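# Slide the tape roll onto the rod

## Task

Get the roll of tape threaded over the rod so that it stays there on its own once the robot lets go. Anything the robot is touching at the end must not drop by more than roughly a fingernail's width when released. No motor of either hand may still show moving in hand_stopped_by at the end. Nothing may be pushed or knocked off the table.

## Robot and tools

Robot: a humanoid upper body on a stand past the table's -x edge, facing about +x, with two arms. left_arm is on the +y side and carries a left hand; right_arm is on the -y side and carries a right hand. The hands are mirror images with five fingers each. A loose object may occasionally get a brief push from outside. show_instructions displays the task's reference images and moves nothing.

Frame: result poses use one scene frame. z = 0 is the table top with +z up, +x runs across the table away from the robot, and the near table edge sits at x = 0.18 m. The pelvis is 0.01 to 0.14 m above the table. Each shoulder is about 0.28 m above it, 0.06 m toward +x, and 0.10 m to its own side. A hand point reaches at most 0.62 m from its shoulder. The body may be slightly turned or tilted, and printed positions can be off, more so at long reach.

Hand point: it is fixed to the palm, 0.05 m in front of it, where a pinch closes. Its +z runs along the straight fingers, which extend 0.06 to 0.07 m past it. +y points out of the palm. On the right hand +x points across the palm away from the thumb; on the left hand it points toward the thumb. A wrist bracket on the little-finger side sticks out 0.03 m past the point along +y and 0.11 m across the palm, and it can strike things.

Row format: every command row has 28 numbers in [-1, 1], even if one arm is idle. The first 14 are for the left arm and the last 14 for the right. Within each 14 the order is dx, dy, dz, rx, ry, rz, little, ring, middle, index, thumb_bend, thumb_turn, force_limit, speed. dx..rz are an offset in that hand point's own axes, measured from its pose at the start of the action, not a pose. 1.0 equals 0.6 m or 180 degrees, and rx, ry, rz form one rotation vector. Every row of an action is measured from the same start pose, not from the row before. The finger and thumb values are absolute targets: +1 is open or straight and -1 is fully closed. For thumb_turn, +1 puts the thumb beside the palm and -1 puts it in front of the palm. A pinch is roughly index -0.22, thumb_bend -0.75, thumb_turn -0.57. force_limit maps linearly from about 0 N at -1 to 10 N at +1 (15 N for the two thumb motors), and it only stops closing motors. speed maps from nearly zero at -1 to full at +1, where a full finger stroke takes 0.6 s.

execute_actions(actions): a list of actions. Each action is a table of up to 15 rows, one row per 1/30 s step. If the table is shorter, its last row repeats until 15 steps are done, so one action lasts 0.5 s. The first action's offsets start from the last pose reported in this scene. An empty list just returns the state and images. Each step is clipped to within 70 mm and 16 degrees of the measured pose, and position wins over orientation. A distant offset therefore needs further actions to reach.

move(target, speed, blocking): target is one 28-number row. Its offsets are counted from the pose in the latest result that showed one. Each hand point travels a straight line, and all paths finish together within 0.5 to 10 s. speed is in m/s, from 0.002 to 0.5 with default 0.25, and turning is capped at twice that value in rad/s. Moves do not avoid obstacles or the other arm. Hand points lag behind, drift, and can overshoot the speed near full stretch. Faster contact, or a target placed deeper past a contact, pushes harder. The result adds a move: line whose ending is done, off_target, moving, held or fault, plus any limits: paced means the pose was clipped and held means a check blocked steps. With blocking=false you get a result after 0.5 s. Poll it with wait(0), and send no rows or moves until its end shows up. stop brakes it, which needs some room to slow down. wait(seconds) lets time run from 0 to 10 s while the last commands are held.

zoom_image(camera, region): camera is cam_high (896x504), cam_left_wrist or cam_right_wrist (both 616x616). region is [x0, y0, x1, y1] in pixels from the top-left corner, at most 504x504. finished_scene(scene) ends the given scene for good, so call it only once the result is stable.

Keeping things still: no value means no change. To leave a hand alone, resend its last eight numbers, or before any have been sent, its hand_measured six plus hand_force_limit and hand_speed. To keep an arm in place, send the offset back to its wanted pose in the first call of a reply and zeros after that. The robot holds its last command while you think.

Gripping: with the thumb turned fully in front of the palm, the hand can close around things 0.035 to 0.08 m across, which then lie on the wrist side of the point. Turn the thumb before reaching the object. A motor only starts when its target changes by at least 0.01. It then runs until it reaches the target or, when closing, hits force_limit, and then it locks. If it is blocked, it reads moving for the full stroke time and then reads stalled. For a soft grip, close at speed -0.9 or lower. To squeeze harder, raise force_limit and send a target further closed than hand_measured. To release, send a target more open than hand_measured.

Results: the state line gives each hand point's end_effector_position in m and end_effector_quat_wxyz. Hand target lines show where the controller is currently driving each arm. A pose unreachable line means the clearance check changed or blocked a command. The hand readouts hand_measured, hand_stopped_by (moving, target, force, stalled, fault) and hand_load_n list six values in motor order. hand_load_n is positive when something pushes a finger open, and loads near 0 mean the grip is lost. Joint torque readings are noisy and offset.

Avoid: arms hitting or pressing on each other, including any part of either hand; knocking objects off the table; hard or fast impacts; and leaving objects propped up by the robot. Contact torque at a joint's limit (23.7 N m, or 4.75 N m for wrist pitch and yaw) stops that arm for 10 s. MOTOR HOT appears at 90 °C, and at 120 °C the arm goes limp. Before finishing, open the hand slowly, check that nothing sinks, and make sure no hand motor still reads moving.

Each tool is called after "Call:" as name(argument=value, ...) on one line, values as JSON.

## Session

Call:
execute_actions(actions=[])

Scene clock: 0.00 s.
left_arm: end_effector_position=(+0.2412, +0.0834, +0.4534) hand_measured=(+1.000, +1.000, +1.000, +1.000, +1.000, +1.000) hand_load_n=(+0.0, +0.0, +0.0, +0.0, +0.0, +0.0) hand_stopped_by=(target, target, target, target, target, target) hand_force_limit=0.00 hand_speed=-0.80 end_effector_quat_wxyz=(+0.205, +0.181, -0.125, +0.954) | right_arm: end_effector_position=(+0.1510, -0.1373, +0.4197) hand_measured=(+1.000, +1.000, +1.000, +1.000, +1.000, +1.000) hand_load_n=(+0.0, +0.0, +0.0, +0.0, +0.0, +0.0) hand_stopped_by=(target, target, target, target, target, target) hand_force_limit=0.00 hand_speed=-0.80 end_effector_quat_wxyz=(+0.978, -0.133, +0.158, -0.008)
Joint positions: left_arm=[-0.102  0.576  0.175 -0.466 -0.722 -0.84  -0.233] | right_arm=[ 0.022 -0.421 -0.137 -0.638  0.418 -0.892  0.273]
Joint velocities: left_arm=[-0.005  0.     0.011 -0.005 -0.008  0.     0.   ] | right_arm=[ 0.003  0.    -0.005 -0.011  0.     0.     0.   ]
Joint torques (N m, as the arm reports them, + toward a larger angle): no reading
Hand target (left_arm): +0.241, +0.083, +0.453; +0.205, +0.181, -0.125, +0.954
Hand target (right_arm): +0.151, -0.137, +0.420; +0.978, -0.133, +0.158, -0.008

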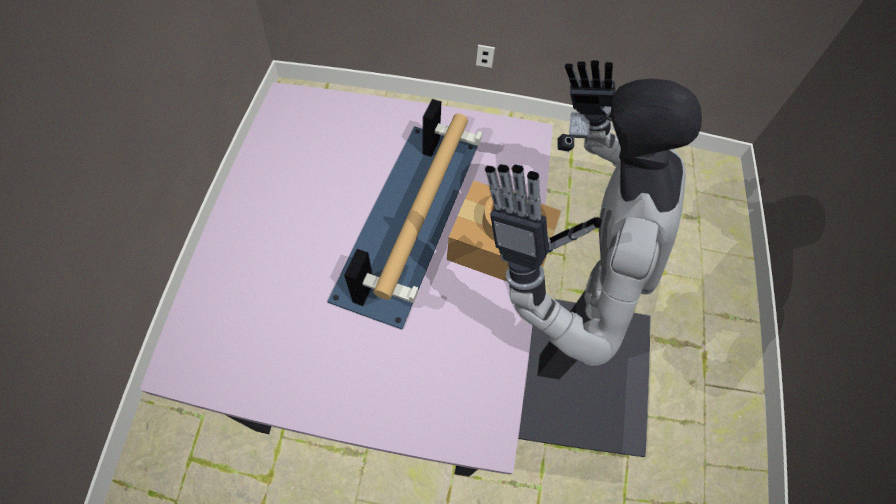

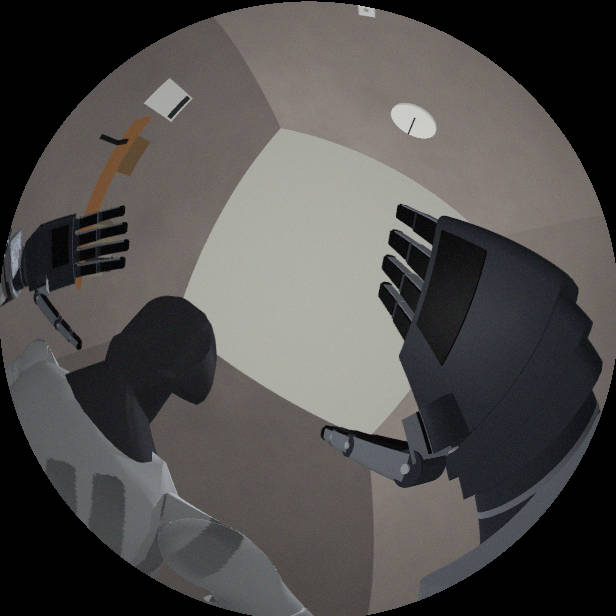

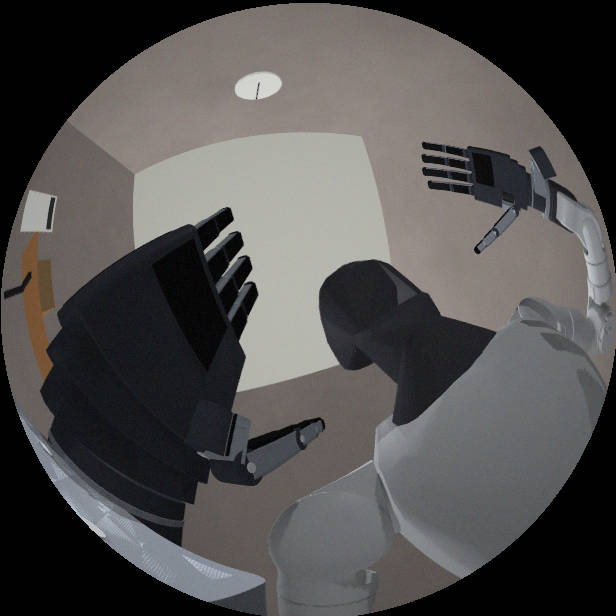

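Call:
move(target=[-0.243,0.17,-0.33,-0.495,-0.1,0.22,1,1,0.2,0.2,0.2,-1,0,0.5, 0.05,-0.1,0,0,0,0,1,1,1,1,1,-1,0,0], speed=0.35)

Scene clock: 18.37 s.
left_arm: end_effector_position=(+0.2647, +0.0062, +0.2017) hand_measured=(+1.000, +1.000, +0.200, +0.200, +0.200, -1.000) hand_load_n=(+0.0, +0.0, +0.0, +0.0, +0.0, +0.0) hand_stopped_by=(target, target, target, target, target, target) hand_force_limit=0.00 hand_speed=0.50 end_effector_quat_wxyz=(+0.053, -0.080, +0.814, -0.573) | right_arm: end_effector_position=(+0.1812, -0.1957, +0.4277) hand_measured=(+1.000, +1.000, +1.000, +1.000, +1.000, -1.000) hand_load_n=(+0.0, +0.0, +0.0, +0.0, +0.0, +0.0) hand_stopped_by=(target, target, target, target, target, target) hand_force_limit=0.00 hand_speed=0.00 end_effector_quat_wxyz=(+0.978, -0.133, +0.160, -0.006)
Joint positions: left_arm=[-0.312  0.922  0.186 -0.344  0.074 -0.819 -0.939] | right_arm=[-0.145 -0.649 -0.217 -0.333  0.749 -0.963  0.397]
Joint velocities: left_arm=[ 0.    -0.003 -0.003  0.006  0.     0.004  0.   ] | right_arm=[ 0.011 -0.003  0.014  0.     0.     0.     0.   ]
Joint torques (N m, as the arm reports them, + toward a larger angle): left_arm=[-2.36  4.35  3.81 -1.54 -0.42  0.2   0.65] | right_arm=[-3.75 -4.61 -1.2  -1.17  0.17 -0.37 -0.22]
Hand target (left_arm): +0.265, +0.006, +0.201; +0.054, -0.079, +0.816, -0.570
Hand target (right_arm): +0.181, -0.196, +0.428; +0.978, -0.133, +0.158, -0.006
Off the commanded pose (left_arm): 0.003 m, 1 deg.
Off the commanded pose (right_arm): 0.002 m, 0 deg.
move: done

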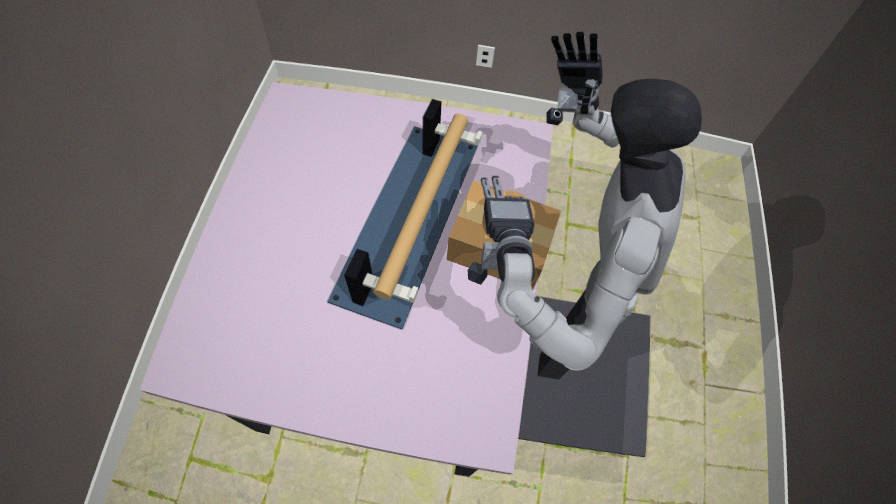

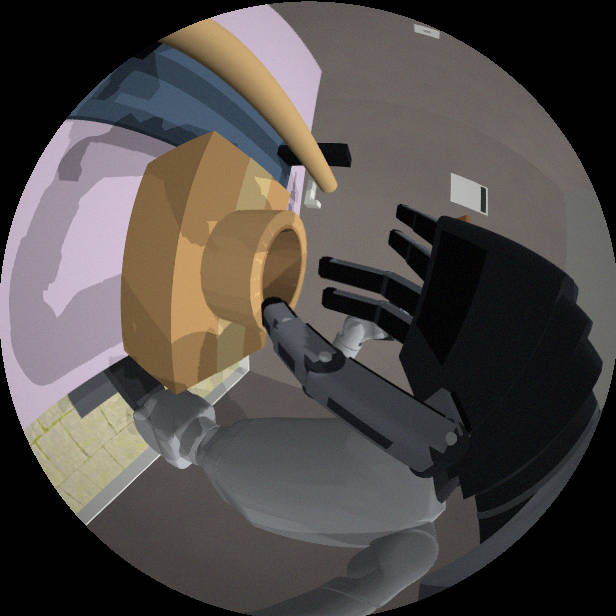

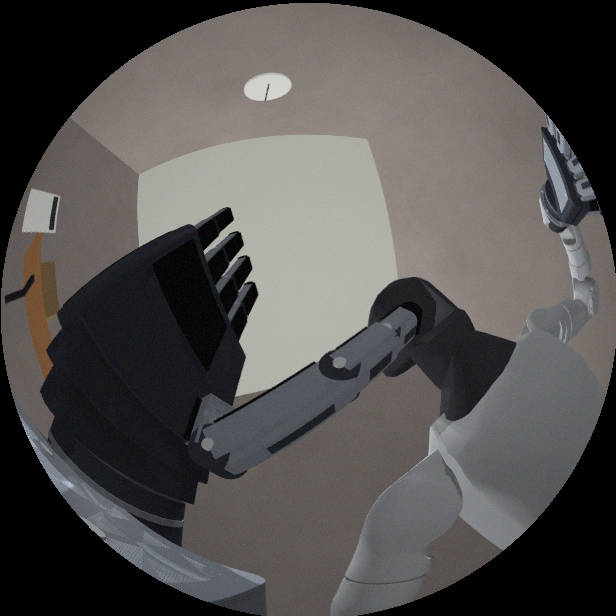

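Call:
move(target=[0.004,0.088,0.038,0,0,0,1,1,0.2,0.2,0.2,-1,0,0.5, 0,0,0,0,0,0,1,1,1,1,1,-1,0,0], speed=0.06)

Scene clock: 32.40 s.
left_arm: end_effector_position=(+0.2625, +0.0007, +0.1452) hand_measured=(+1.000, +1.000, +0.200, +0.200, +0.200, -1.000) hand_load_n=(+0.0, +0.0, +0.0, +0.0, +0.0, +0.0) hand_stopped_by=(target, target, target, target, target, target) hand_force_limit=0.00 hand_speed=0.50 end_effector_quat_wxyz=(+0.052, -0.078, +0.814, -0.573) | right_arm: end_effector_position=(+0.1812, -0.1957, +0.4277) hand_measured=(+1.000, +1.000, +1.000, +1.000, +1.000, -1.000) hand_load_n=(+0.0, +0.0, +0.0, +0.0, +0.0, +0.0) hand_stopped_by=(target, target, target, target, target, target) hand_force_limit=0.00 hand_speed=0.00 end_effector_quat_wxyz=(+0.978, -0.133, +0.160, -0.006)
Joint positions: left_arm=[-0.261  0.697  0.152 -0.206  0.354 -1.034 -0.867] | right_arm=[-0.145 -0.649 -0.217 -0.333  0.749 -0.963  0.397]
Joint velocities: left_arm=[-0.011 -0.012 -0.003  0.006 -0.012 -0.003  0.   ] | right_arm=[0.008 0.008 0.005 0.002 0.005 0.    0.   ]
Joint torques (N m, as the arm reports them, + toward a larger angle): left_arm=[-2.15  3.64  3.23 -2.11 -0.91 -0.02  0.75] | right_arm=[-3.77 -4.51 -0.97 -1.12 -0.53 -0.23 -0.36]
Hand target (left_arm): +0.263, +0.001, +0.144; +0.052, -0.079, +0.814, -0.573
Hand target (right_arm): +0.181, -0.196, +0.428; +0.978, -0.133, +0.160, -0.006
Off the commanded pose (left_arm): 0.002 m, 0 deg.
Off the commanded pose (right_arm): 0.000 m, 0 deg.
move: done

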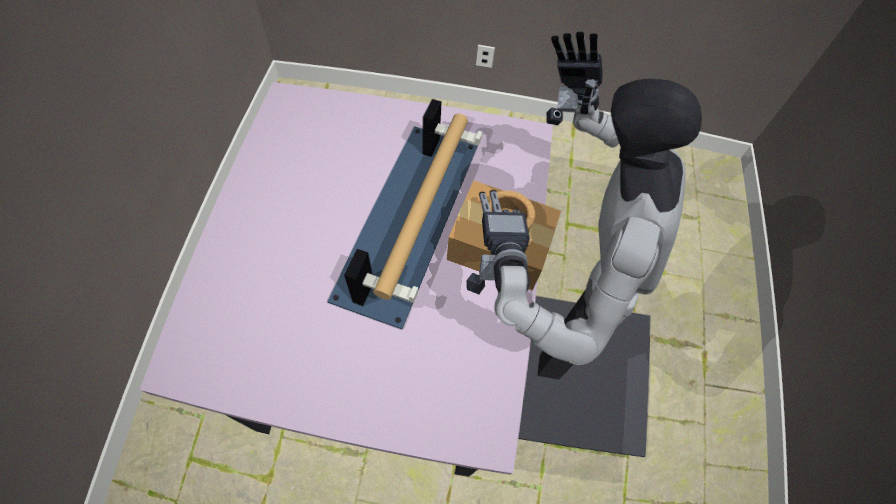

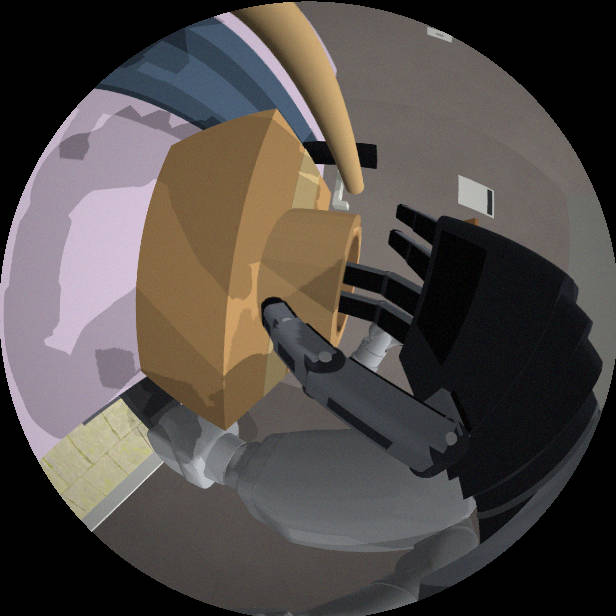

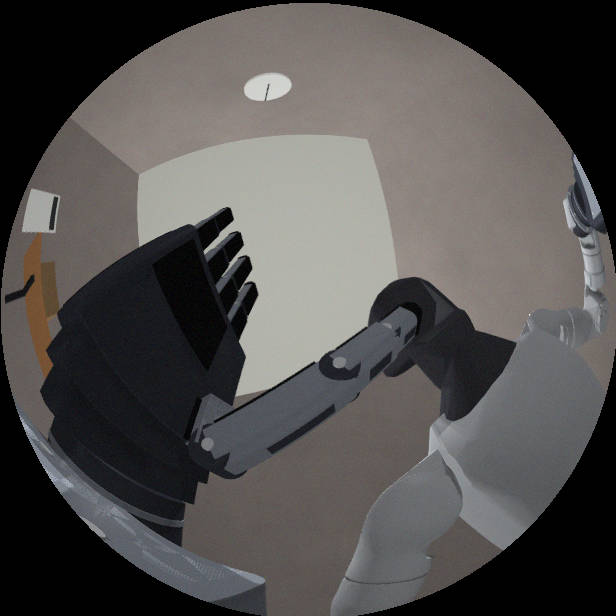

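Call:
execute_actions(actions=[[[0.007,0.014,0.005,0,0,0,1,1,0.2,0.2,-0.45,-1,0,0.3, 0,0,0,0,0,0,1,1,1,1,1,-1,0,0]],[[0,0,0,0,0,0,1,1,-0.6,-0.6,-0.45,-1,0.8,-0.4, 0,0,0,0,0,0,1,1,1,1,1,-1,0,0]]])

Call:
move(target=[0,-0.11,-0.04,0,0,0,1,1,-0.6,-0.6,-0.45,-1,0.8,-0.4, 0,0,0,0,0,0,1,1,1,1,1,-1,0,0], speed=0.15)

Scene clock: 42.67 s.
left_arm: end_effector_position=(+0.2575, -0.0002, +0.1364) hand_measured=(+1.000, +1.000, -0.024, -0.024, -0.444, -1.000) hand_load_n=(+0.0, +0.0, +10.5, +11.0, +9.0, -1.5) hand_stopped_by=(target, target, force, force, target, target) hand_force_limit=0.80 hand_speed=-0.40 end_effector_quat_wxyz=(+0.050, -0.079, +0.814, -0.573) | right_arm: end_effector_position=(+0.1812, -0.1957, +0.4277) hand_measured=(+1.000, +1.000, +1.000, +1.000, +1.000, -1.000) hand_load_n=(+0.0, +0.0, +0.0, +0.0, +0.0, +0.0) hand_stopped_by=(target, target, target, target, target, target) hand_force_limit=0.00 hand_speed=0.00 end_effector_quat_wxyz=(+0.978, -0.133, +0.160, -0.006)
Joint positions: left_arm=[-0.236  0.66   0.158 -0.204  0.396 -1.064 -0.856] | right_arm=[-0.145 -0.649 -0.217 -0.333  0.749 -0.963  0.397]
Joint velocities: left_arm=[-0.005  0.003  0.    -0.005 -0.008  0.     0.   ] | right_arm=[-0.005 -0.002  0.002  0.003 -0.012  0.     0.   ]
Joint torques (N m, as the arm reports them, + toward a larger angle): left_arm=[-1.64  3.77  3.33 -2.   -1.18  0.1   0.66] | right_arm=[-4.21 -4.83 -0.89 -1.14 -0.57 -0.25 -0.3 ]
Hand target (left_arm): +0.257, -0.000, +0.136; +0.050, -0.078, +0.814, -0.573
Hand target (right_arm): +0.181, -0.196, +0.428; +0.978, -0.133, +0.160, -0.006
Off the commanded pose (left_arm): 0.000 m, 0 deg.
Off the commanded pose (right_arm): 0.000 m, 0 deg.

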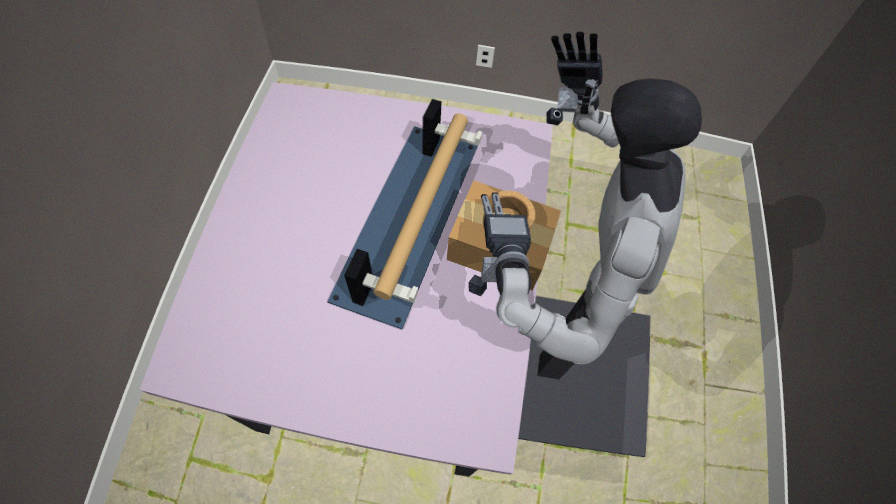

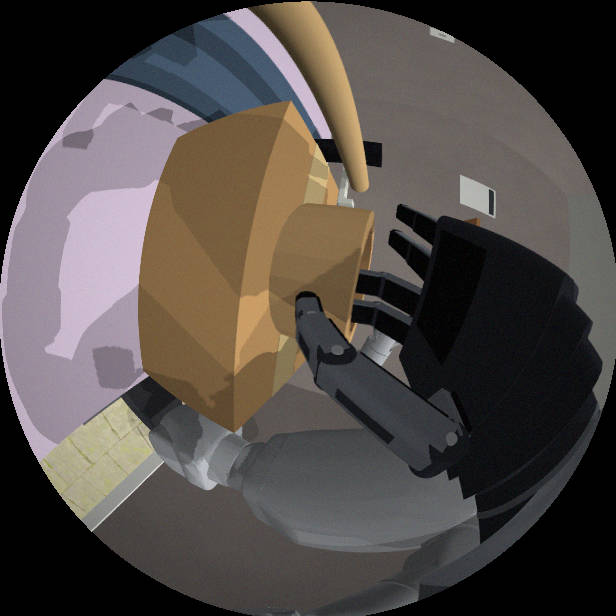

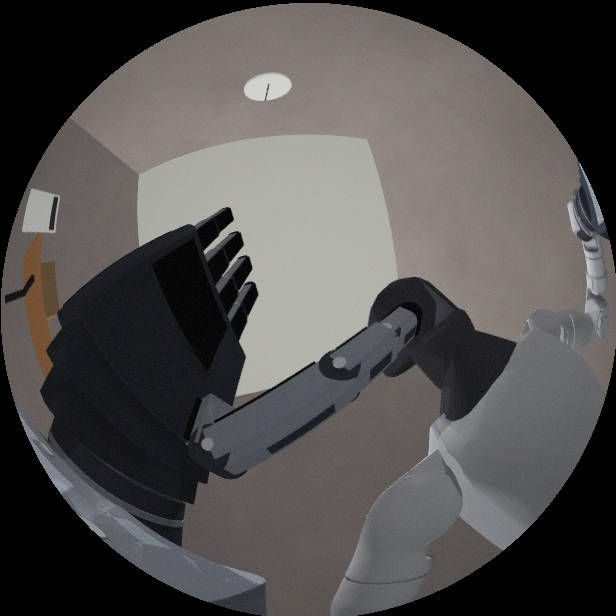

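Scene clock: 43.50 s.
left_arm: end_effector_position=(+0.2588, +0.0015, +0.2069) hand_measured=(+1.000, +1.000, -0.024, -0.024, -0.444, -1.000) hand_load_n=(+0.0, +0.0, +10.0, +11.0, +9.5, -1.0) hand_stopped_by=(target, target, force, force, target, target) hand_force_limit=0.80 hand_speed=-0.40 end_effector_quat_wxyz=(+0.052, -0.079, +0.814, -0.574) | right_arm: end_effector_position=(+0.1812, -0.1957, +0.4277) hand_measured=(+1.000, +1.000, +1.000, +1.000, +1.000, -1.000) hand_load_n=(+0.0, +0.0, +0.0, +0.0, +0.0, +0.0) hand_stopped_by=(target, target, target, target, target, target) hand_force_limit=0.00 hand_speed=0.00 end_effector_quat_wxyz=(+0.978, -0.133, +0.160, -0.006)
Joint positions: left_arm=[-0.306  0.911  0.2   -0.41   0.06  -0.762 -0.964] | right_arm=[-0.145 -0.649 -0.217 -0.333  0.749 -0.963  0.397]
Joint velocities: left_arm=[-0.008  0.003  0.002 -0.005 -0.005  0.     0.   ] | right_arm=[ 0.     0.003 -0.009  0.003 -0.006  0.     0.   ]
Joint torques (N m, as the arm reports them, + toward a larger angle): left_arm=[-1.97  4.3   3.98 -1.58 -1.64  0.26  0.95] | right_arm=[-3.62 -5.11 -1.02 -1.18 -0.02 -0.23 -0.34]
Hand target (left_arm): +0.258, +0.002, +0.207; +0.050, -0.080, +0.814, -0.573
Hand target (right_arm): +0.181, -0.196, +0.428; +0.978, -0.133, +0.160, -0.006
Off the commanded pose (left_arm): 0.002 m, 0 deg.
Off the commanded pose (right_arm): 0.000 m, 0 deg.
move: done

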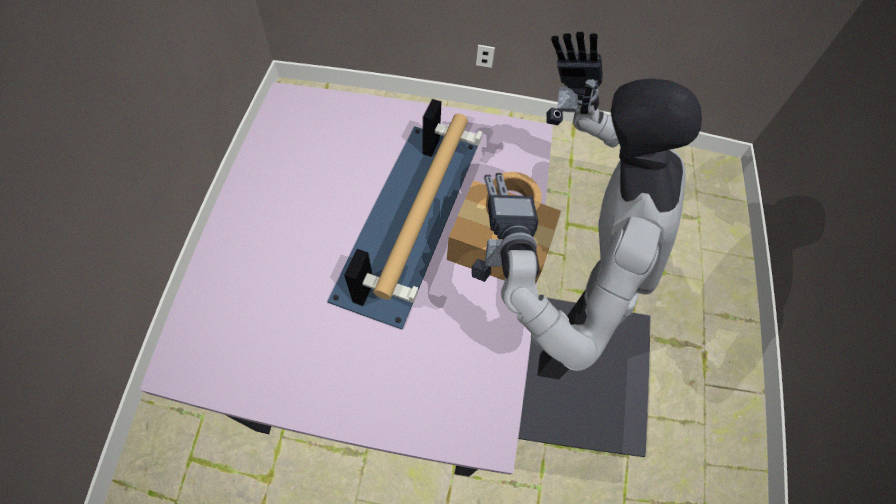

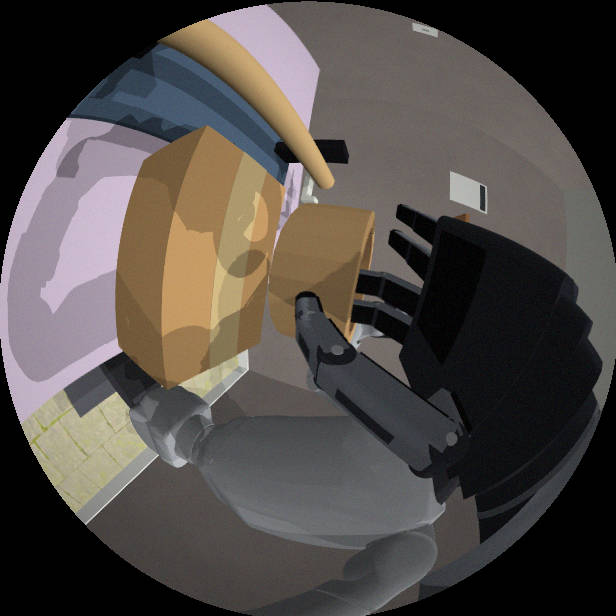

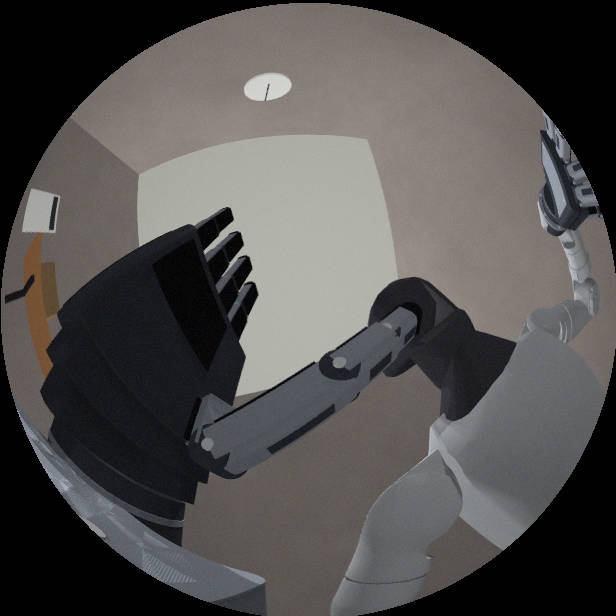

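Call:
execute_actions(actions=[])

Scene clock: 69.67 s.
left_arm: end_effector_position=(+0.2588, +0.0015, +0.2069) hand_measured=(+1.000, +1.000, -0.024, -0.024, -0.444, -1.000) hand_load_n=(+0.0, +0.0, +10.0, +11.0, +9.5, -1.0) hand_stopped_by=(target, target, force, force, target, target) hand_force_limit=0.80 hand_speed=-0.40 end_effector_quat_wxyz=(+0.052, -0.079, +0.814, -0.574) | right_arm: end_effector_position=(+0.1812, -0.1957, +0.4277) hand_measured=(+1.000, +1.000, +1.000, +1.000, +1.000, -1.000) hand_load_n=(+0.0, +0.0, +0.0, +0.0, +0.0, +0.0) hand_stopped_by=(target, target, target, target, target, target) hand_force_limit=0.00 hand_speed=0.00 end_effector_quat_wxyz=(+0.978, -0.133, +0.160, -0.006)
Joint positions: left_arm=[-0.306  0.911  0.2   -0.41   0.06  -0.762 -0.964] | right_arm=[-0.145 -0.649 -0.217 -0.333  0.749 -0.963  0.397]
Joint velocities: left_arm=[-0.005  0.     0.002 -0.006  0.005  0.     0.   ] | right_arm=[ 0.     0.008  0.     0.002 -0.006  0.     0.   ]
Joint torques (N m, as the arm reports them, + toward a larger angle): left_arm=[-2.29  4.38  3.98 -1.51 -1.63  0.28  0.88] | right_arm=[-3.18 -4.75 -0.56 -1.32 -0.1  -0.22 -0.37]
Hand target (left_arm): +0.258, +0.002, +0.207; +0.050, -0.080, +0.814, -0.573
Hand target (right_arm): +0.181, -0.196, +0.428; +0.978, -0.133, +0.160, -0.006
Off the commanded pose (left_arm): 0.002 m, 0 deg.
Off the commanded pose (right_arm): 0.000 m, 0 deg.

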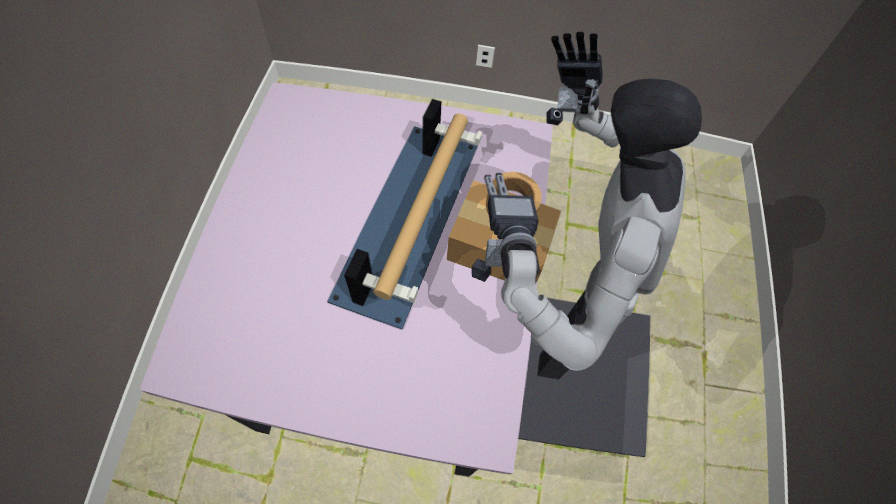

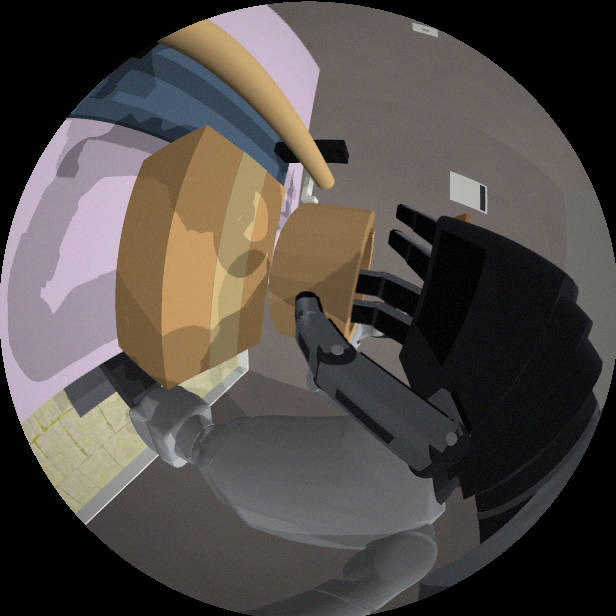

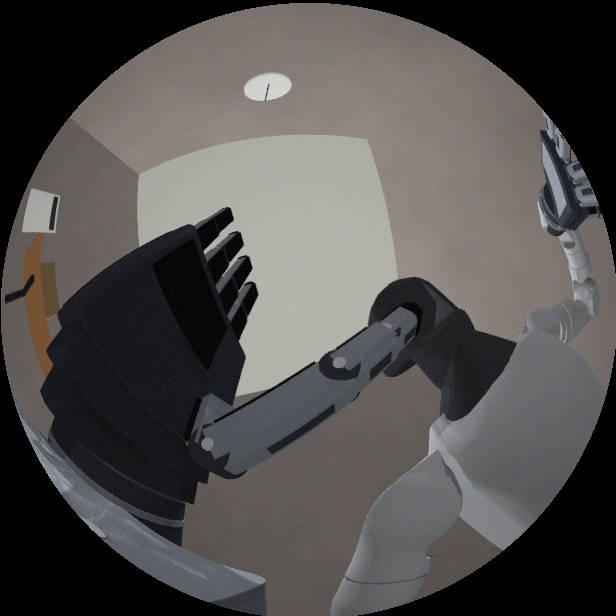

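Call:
move(target=[-0.216,0.075,-0.354,0.3066,-0.1387,-0.512,1,1,-0.6,-0.6,-0.45,-1,0.8,-0.4,0.542,0.275,-0.198,-0.3636,0.516,-0.2644,0.6,0.6,0.6,0.6,0.6,-1,0,0], speed=0.35)

Scene clock: 93.47 s.
left_arm: end_effector_position=(+0.3439, +0.2324, +0.2310) hand_measured=(+1.000, +1.000, -0.024, -0.024, -0.444, -1.000) hand_load_n=(+0.0, +0.0, +8.0, +11.5, +11.5, +0.0) hand_stopped_by=(target, target, force, force, target, target) hand_force_limit=0.80 hand_speed=-0.40 end_effector_quat_wxyz=(+0.197, +0.686, -0.168, +0.680) | right_arm: end_effector_position=(+0.4459, -0.0877, +0.1678) hand_measured=(+0.600, +0.600, +0.600, +0.600, +0.600, -1.000) hand_load_n=(+0.0, +0.0, +0.0, +0.0, +0.0, +0.0) hand_stopped_by=(target, target, target, target, target, target) hand_force_limit=0.00 hand_speed=0.00 end_effector_quat_wxyz=(-0.283, +0.575, -0.673, +0.370)
Joint positions: left_arm=[ 0.173  0.909  0.341  0.538 -1.176 -0.342 -1.097] | right_arm=[-1.604 -0.411  1.277  0.085 -0.498  1.352  0.91 ]
Joint velocities: left_arm=[-0.005  0.017  0.     0.005 -0.005  0.001  0.   ] | right_arm=[ 0.008 -0.002 -0.003  0.011 -0.018 -0.001  0.014]
Joint torques (N m, as the arm reports them, + toward a larger angle): left_arm=[-0.54  7.78  5.16 -2.18 -1.63 -0.76  0.17] | right_arm=[-9.54 -2.62 -2.32 -0.01 -1.55 -0.11 -0.57]
Hand target (left_arm): +0.344, +0.233, +0.232; +0.197, +0.686, -0.167, +0.680
Hand target (right_arm): +0.447, -0.087, +0.169; +0.284, -0.575, +0.672, -0.371
Off the commanded pose (left_arm): 0.007 m, 2 deg.
Off the commanded pose (right_arm): 0.008 m, 3 deg.
joint sent to its limit (right arm) — the command would take joint 1 (shoulder pitch) past its lower limit, so that joint was sent only as far as its limit.
move: off_target (left_arm, right_arm)

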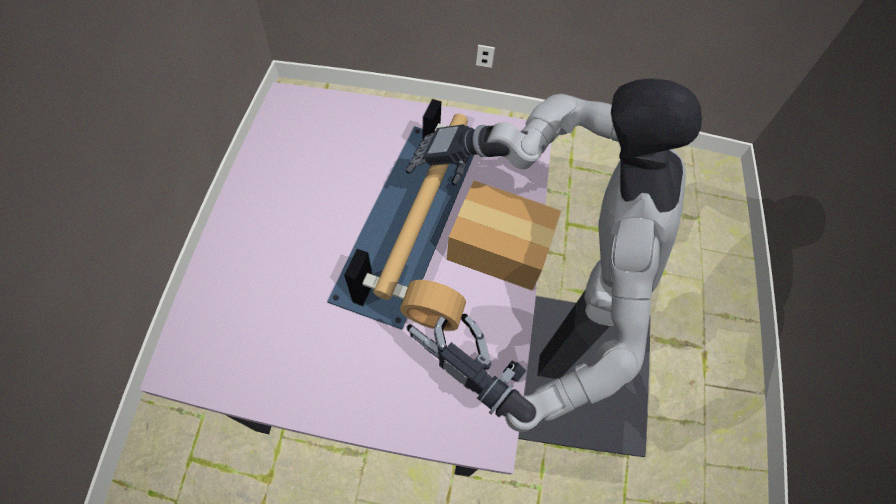

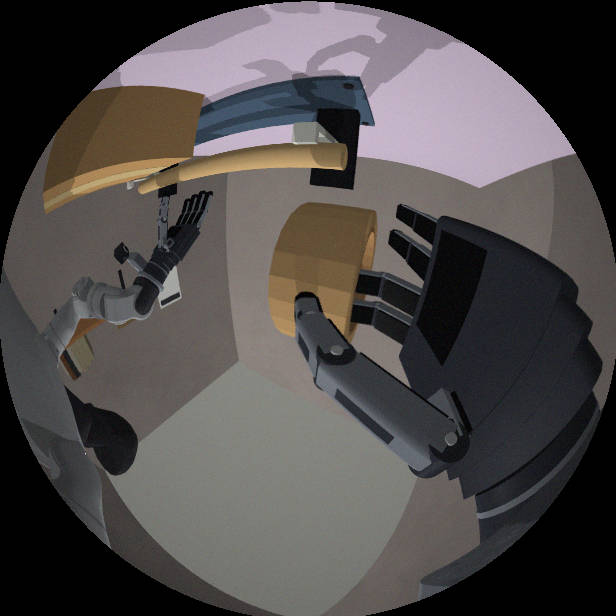

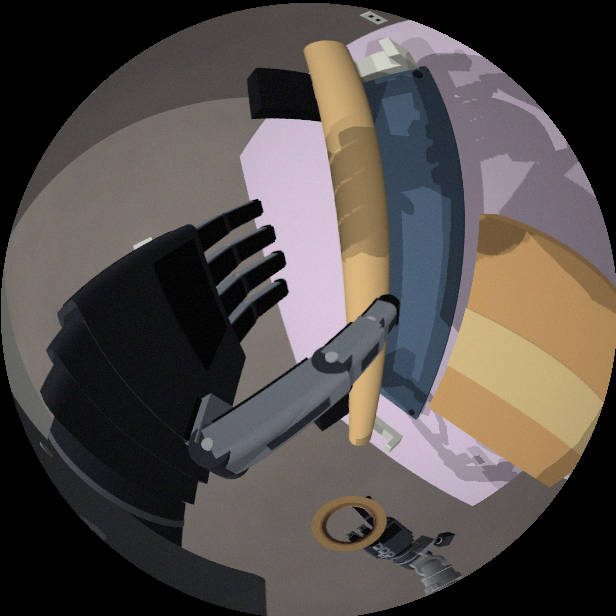

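Call:
move(target=[0,0,0,0,0,0,1,1,-0.6,-0.6,-0.45,-1,0.8,-0.4,-0.009,0.058,0.072,0,-0.008,0.012,0.6,0.6,0.6,0.6,0.6,-1,0,0], speed=0.12)

Scene clock: 101.40 s.
left_arm: end_effector_position=(+0.3439, +0.2324, +0.2310) hand_measured=(+1.000, +1.000, -0.024, -0.024, -0.444, -1.000) hand_load_n=(+0.0, +0.0, +8.0, +11.5, +11.5, +0.0) hand_stopped_by=(target, target, force, force, target, target) hand_force_limit=0.80 hand_speed=-0.40 end_effector_quat_wxyz=(+0.197, +0.686, -0.168, +0.680) | right_arm: end_effector_position=(+0.4616, -0.0878, +0.1146) hand_measured=(+0.600, +0.600, +0.600, +0.600, +0.600, -1.000) hand_load_n=(+0.0, +0.0, +0.0, +0.0, +0.0, +0.0) hand_stopped_by=(target, target, target, target, target, target) hand_force_limit=0.00 hand_speed=0.00 end_effector_quat_wxyz=(-0.298, +0.566, -0.681, +0.357)
Joint positions: left_arm=[ 0.173  0.909  0.341  0.538 -1.176 -0.342 -1.097] | right_arm=[-1.395 -0.319  1.154  0.286 -0.486  1.169  0.658]
Joint velocities: left_arm=[-0.011 -0.014  0.     0.012 -0.003  0.     0.   ] | right_arm=[ 0.005  0.005 -0.005 -0.002  0.011 -0.002  0.   ]
Joint torques (N m, as the arm reports them, + toward a larger angle): left_arm=[-0.51  7.87  4.65 -1.83 -1.32 -0.92  0.13] | right_arm=[-9.57 -1.9  -1.47 -0.43 -1.19 -0.09 -0.71]
Hand target (left_arm): +0.344, +0.232, +0.231; +0.197, +0.686, -0.168, +0.680
Hand target (right_arm): +0.462, -0.087, +0.115; +0.299, -0.566, +0.681, -0.357
Off the commanded pose (left_arm): 0.000 m, 0 deg.
Off the commanded pose (right_arm): 0.001 m, 0 deg.
move: done

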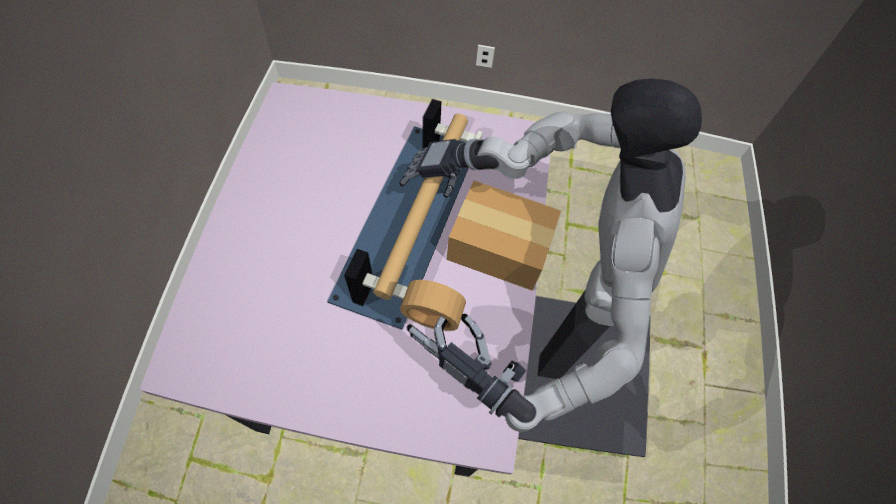

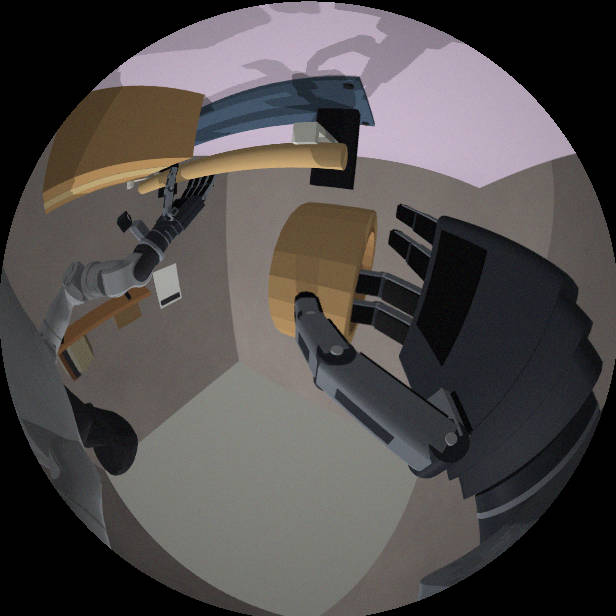

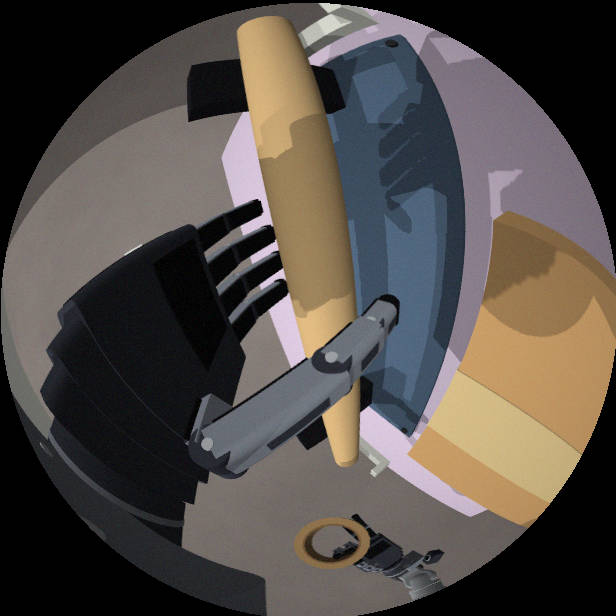

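Call:
move(target=[0,0,0,0,0,0,1,1,-0.6,-0.6,-0.45,-1,0.8,-0.4,-0.025,0.04,0.026,0,0,0,0.6,0.6,0.6,0.6,0.6,-1,0,0], speed=0.08)

Call:
execute_actions(actions=[[[0,0,0,0,0,0,1,1,-0.6,-0.6,-0.45,-1,0.8,-0.4,0,0,0,0,0,0,-1,-1,-1,-1,0.6,-1,1,-0.2]],[[0,0,0,0,0,0,1,1,-0.6,-0.6,-0.45,-1,0.8,-0.4,0,0,0,0,0,0,-1,-1,-1,-1,0.6,-1,1,-0.2]],[[0,0,0,0,0,0,1,1,-0.6,-0.6,-0.45,-1,0.8,-0.4,0,0,0,0,0,0,-1,-1,-1,-1,-1,-1,0.6,0.3]]])

Scene clock: 116.27 s.
left_arm: end_effector_position=(+0.3439, +0.2324, +0.2310) hand_measured=(+1.000, +1.000, -0.024, -0.024, -0.444, -1.000) hand_load_n=(+0.0, +0.0, +8.0, +11.5, +11.5, +0.0) hand_stopped_by=(target, target, force, force, target, target) hand_force_limit=0.80 hand_speed=-0.40 end_effector_quat_wxyz=(+0.197, +0.686, -0.168, +0.680) | right_arm: end_effector_position=(+0.4632, -0.0735, +0.0864) hand_measured=(+0.600, +0.600, +0.600, +0.600, +0.600, -1.000) hand_load_n=(+0.0, +0.0, +0.0, +0.0, +0.0, +0.0) hand_stopped_by=(target, target, target, target, target, target) hand_force_limit=0.00 hand_speed=0.00 end_effector_quat_wxyz=(-0.297, +0.566, -0.680, +0.359)
Joint positions: left_arm=[ 0.173  0.909  0.341  0.538 -1.176 -0.342 -1.097] | right_arm=[-1.333 -0.201  1.137  0.44  -0.485  1.116  0.538]
Joint velocities: left_arm=[-0.009 -0.003  0.003  0.     0.     0.     0.   ] | right_arm=[ 0.009 -0.003  0.002 -0.006 -0.008 -0.004  0.   ]
Joint torques (N m, as the arm reports them, + toward a larger angle): left_arm=[-0.32  7.8   4.84 -2.04 -1.31 -0.94  0.15] | right_arm=[-9.3  -1.85 -1.28 -0.77 -1.16  0.02 -0.78]
Hand target (left_arm): +0.344, +0.232, +0.231; +0.197, +0.686, -0.168, +0.680
Hand target (right_arm): +0.464, -0.073, +0.087; +0.298, -0.566, +0.681, -0.358
Off the commanded pose (left_arm): 0.000 m, 0 deg.
Off the commanded pose (right_arm): 0.001 m, 0 deg.
move: done

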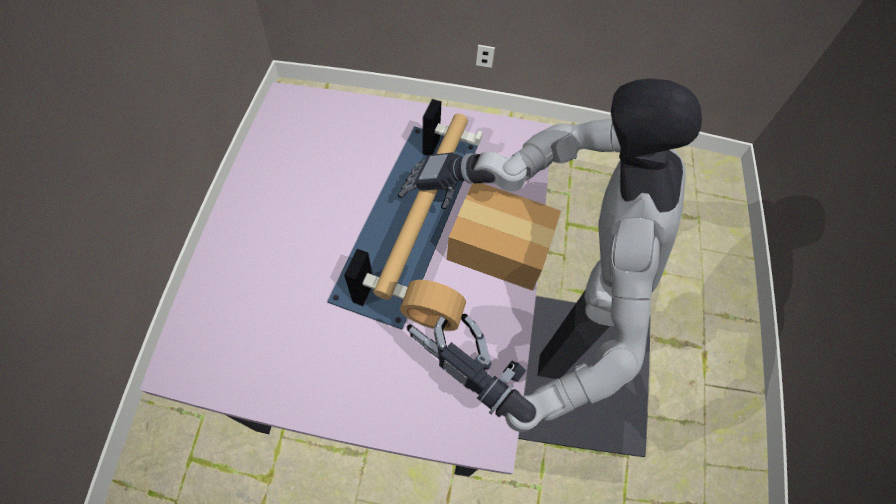

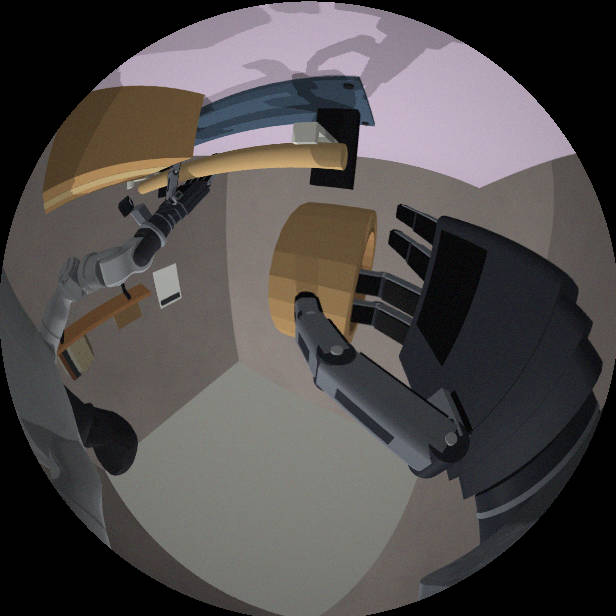

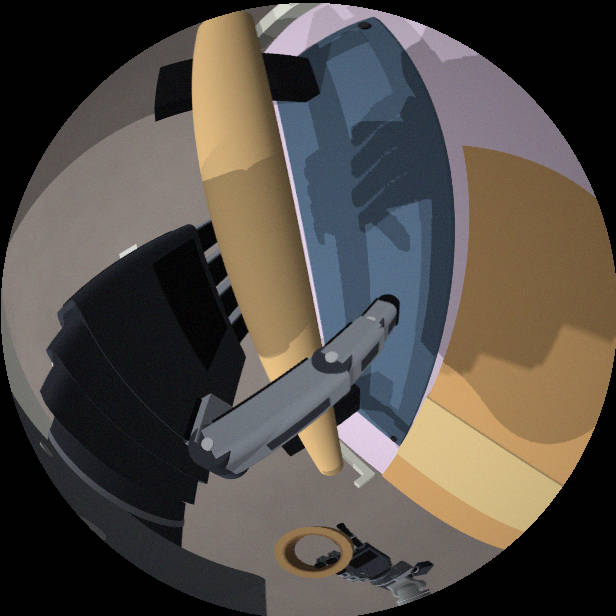

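Scene clock: 117.77 s.
left_arm: end_effector_position=(+0.3439, +0.2324, +0.2310) hand_measured=(+1.000, +1.000, -0.024, -0.024, -0.444, -1.000) hand_load_n=(+0.0, +0.0, +8.0, +11.5, +11.5, +0.0) hand_stopped_by=(target, target, force, force, target, target) hand_force_limit=0.80 hand_speed=-0.40 end_effector_quat_wxyz=(+0.197, +0.686, -0.168, +0.680) | right_arm: end_effector_position=(+0.4610, -0.0732, +0.0831) hand_measured=(-0.910, -0.880, -0.884, -0.892, +0.398, -1.000) hand_load_n=(+12.0, +9.0, +10.0, +13.5, +14.0, +4.5) hand_stopped_by=(force, force, force, force, force, target) hand_force_limit=0.60 hand_speed=0.30 end_effector_quat_wxyz=(-0.294, +0.567, -0.683, +0.354)
Joint positions: left_arm=[ 0.173  0.909  0.341  0.538 -1.176 -0.342 -1.097] | right_arm=[-1.327 -0.2    1.137  0.441 -0.482  1.115  0.541]
Joint velocities: left_arm=[ 0.002 -0.008 -0.017 -0.011  0.017  0.     0.   ] | right_arm=[ 0.011 -0.006 -0.011 -0.008 -0.014  0.     0.   ]
Joint torques (N m, as the arm reports them, + toward a larger angle): left_arm=[-0.37  7.82  4.7  -1.58 -1.46 -0.92  0.17] | right_arm=[-10.05  -1.96  -1.25  -0.89  -1.78  -0.03  -0.8 ]
Hand target (left_arm): +0.344, +0.232, +0.231; +0.197, +0.686, -0.168, +0.680
Hand target (right_arm): +0.460, -0.074, +0.082; +0.293, -0.567, +0.683, -0.354
Off the commanded pose (left_arm): 0.000 m, 0 deg.
Off the commanded pose (right_arm): 0.002 m, 0 deg.

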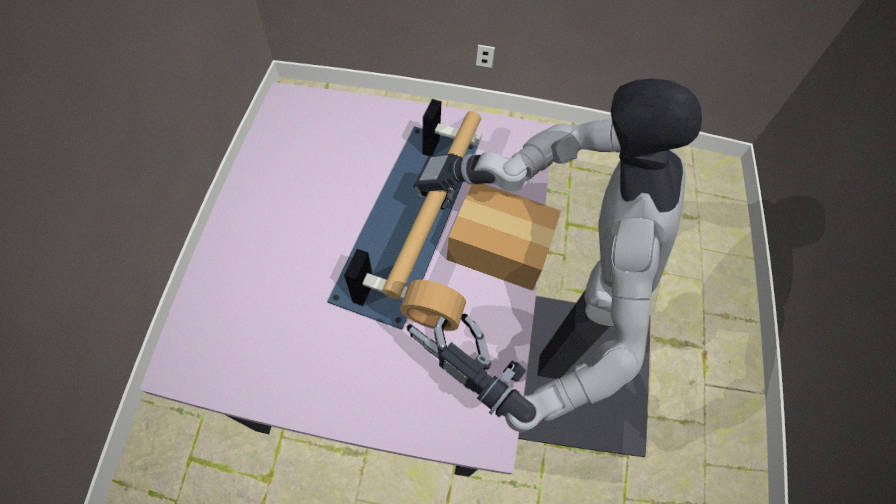

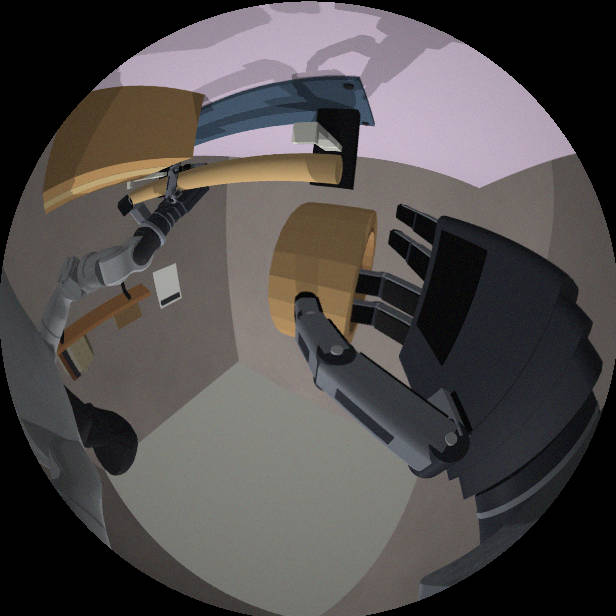

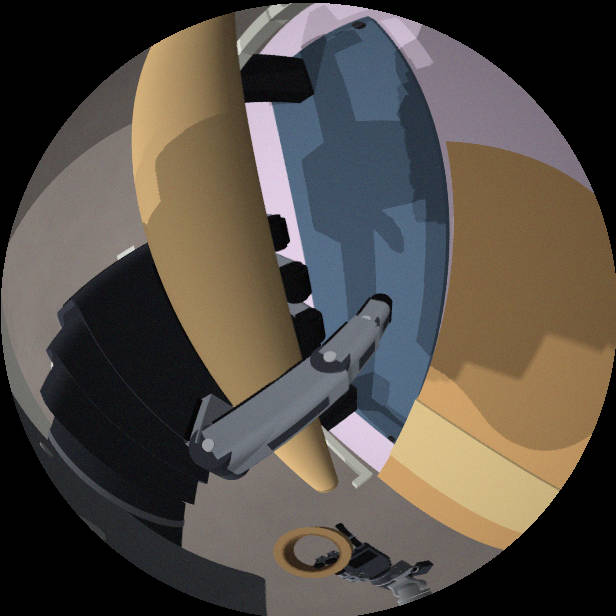

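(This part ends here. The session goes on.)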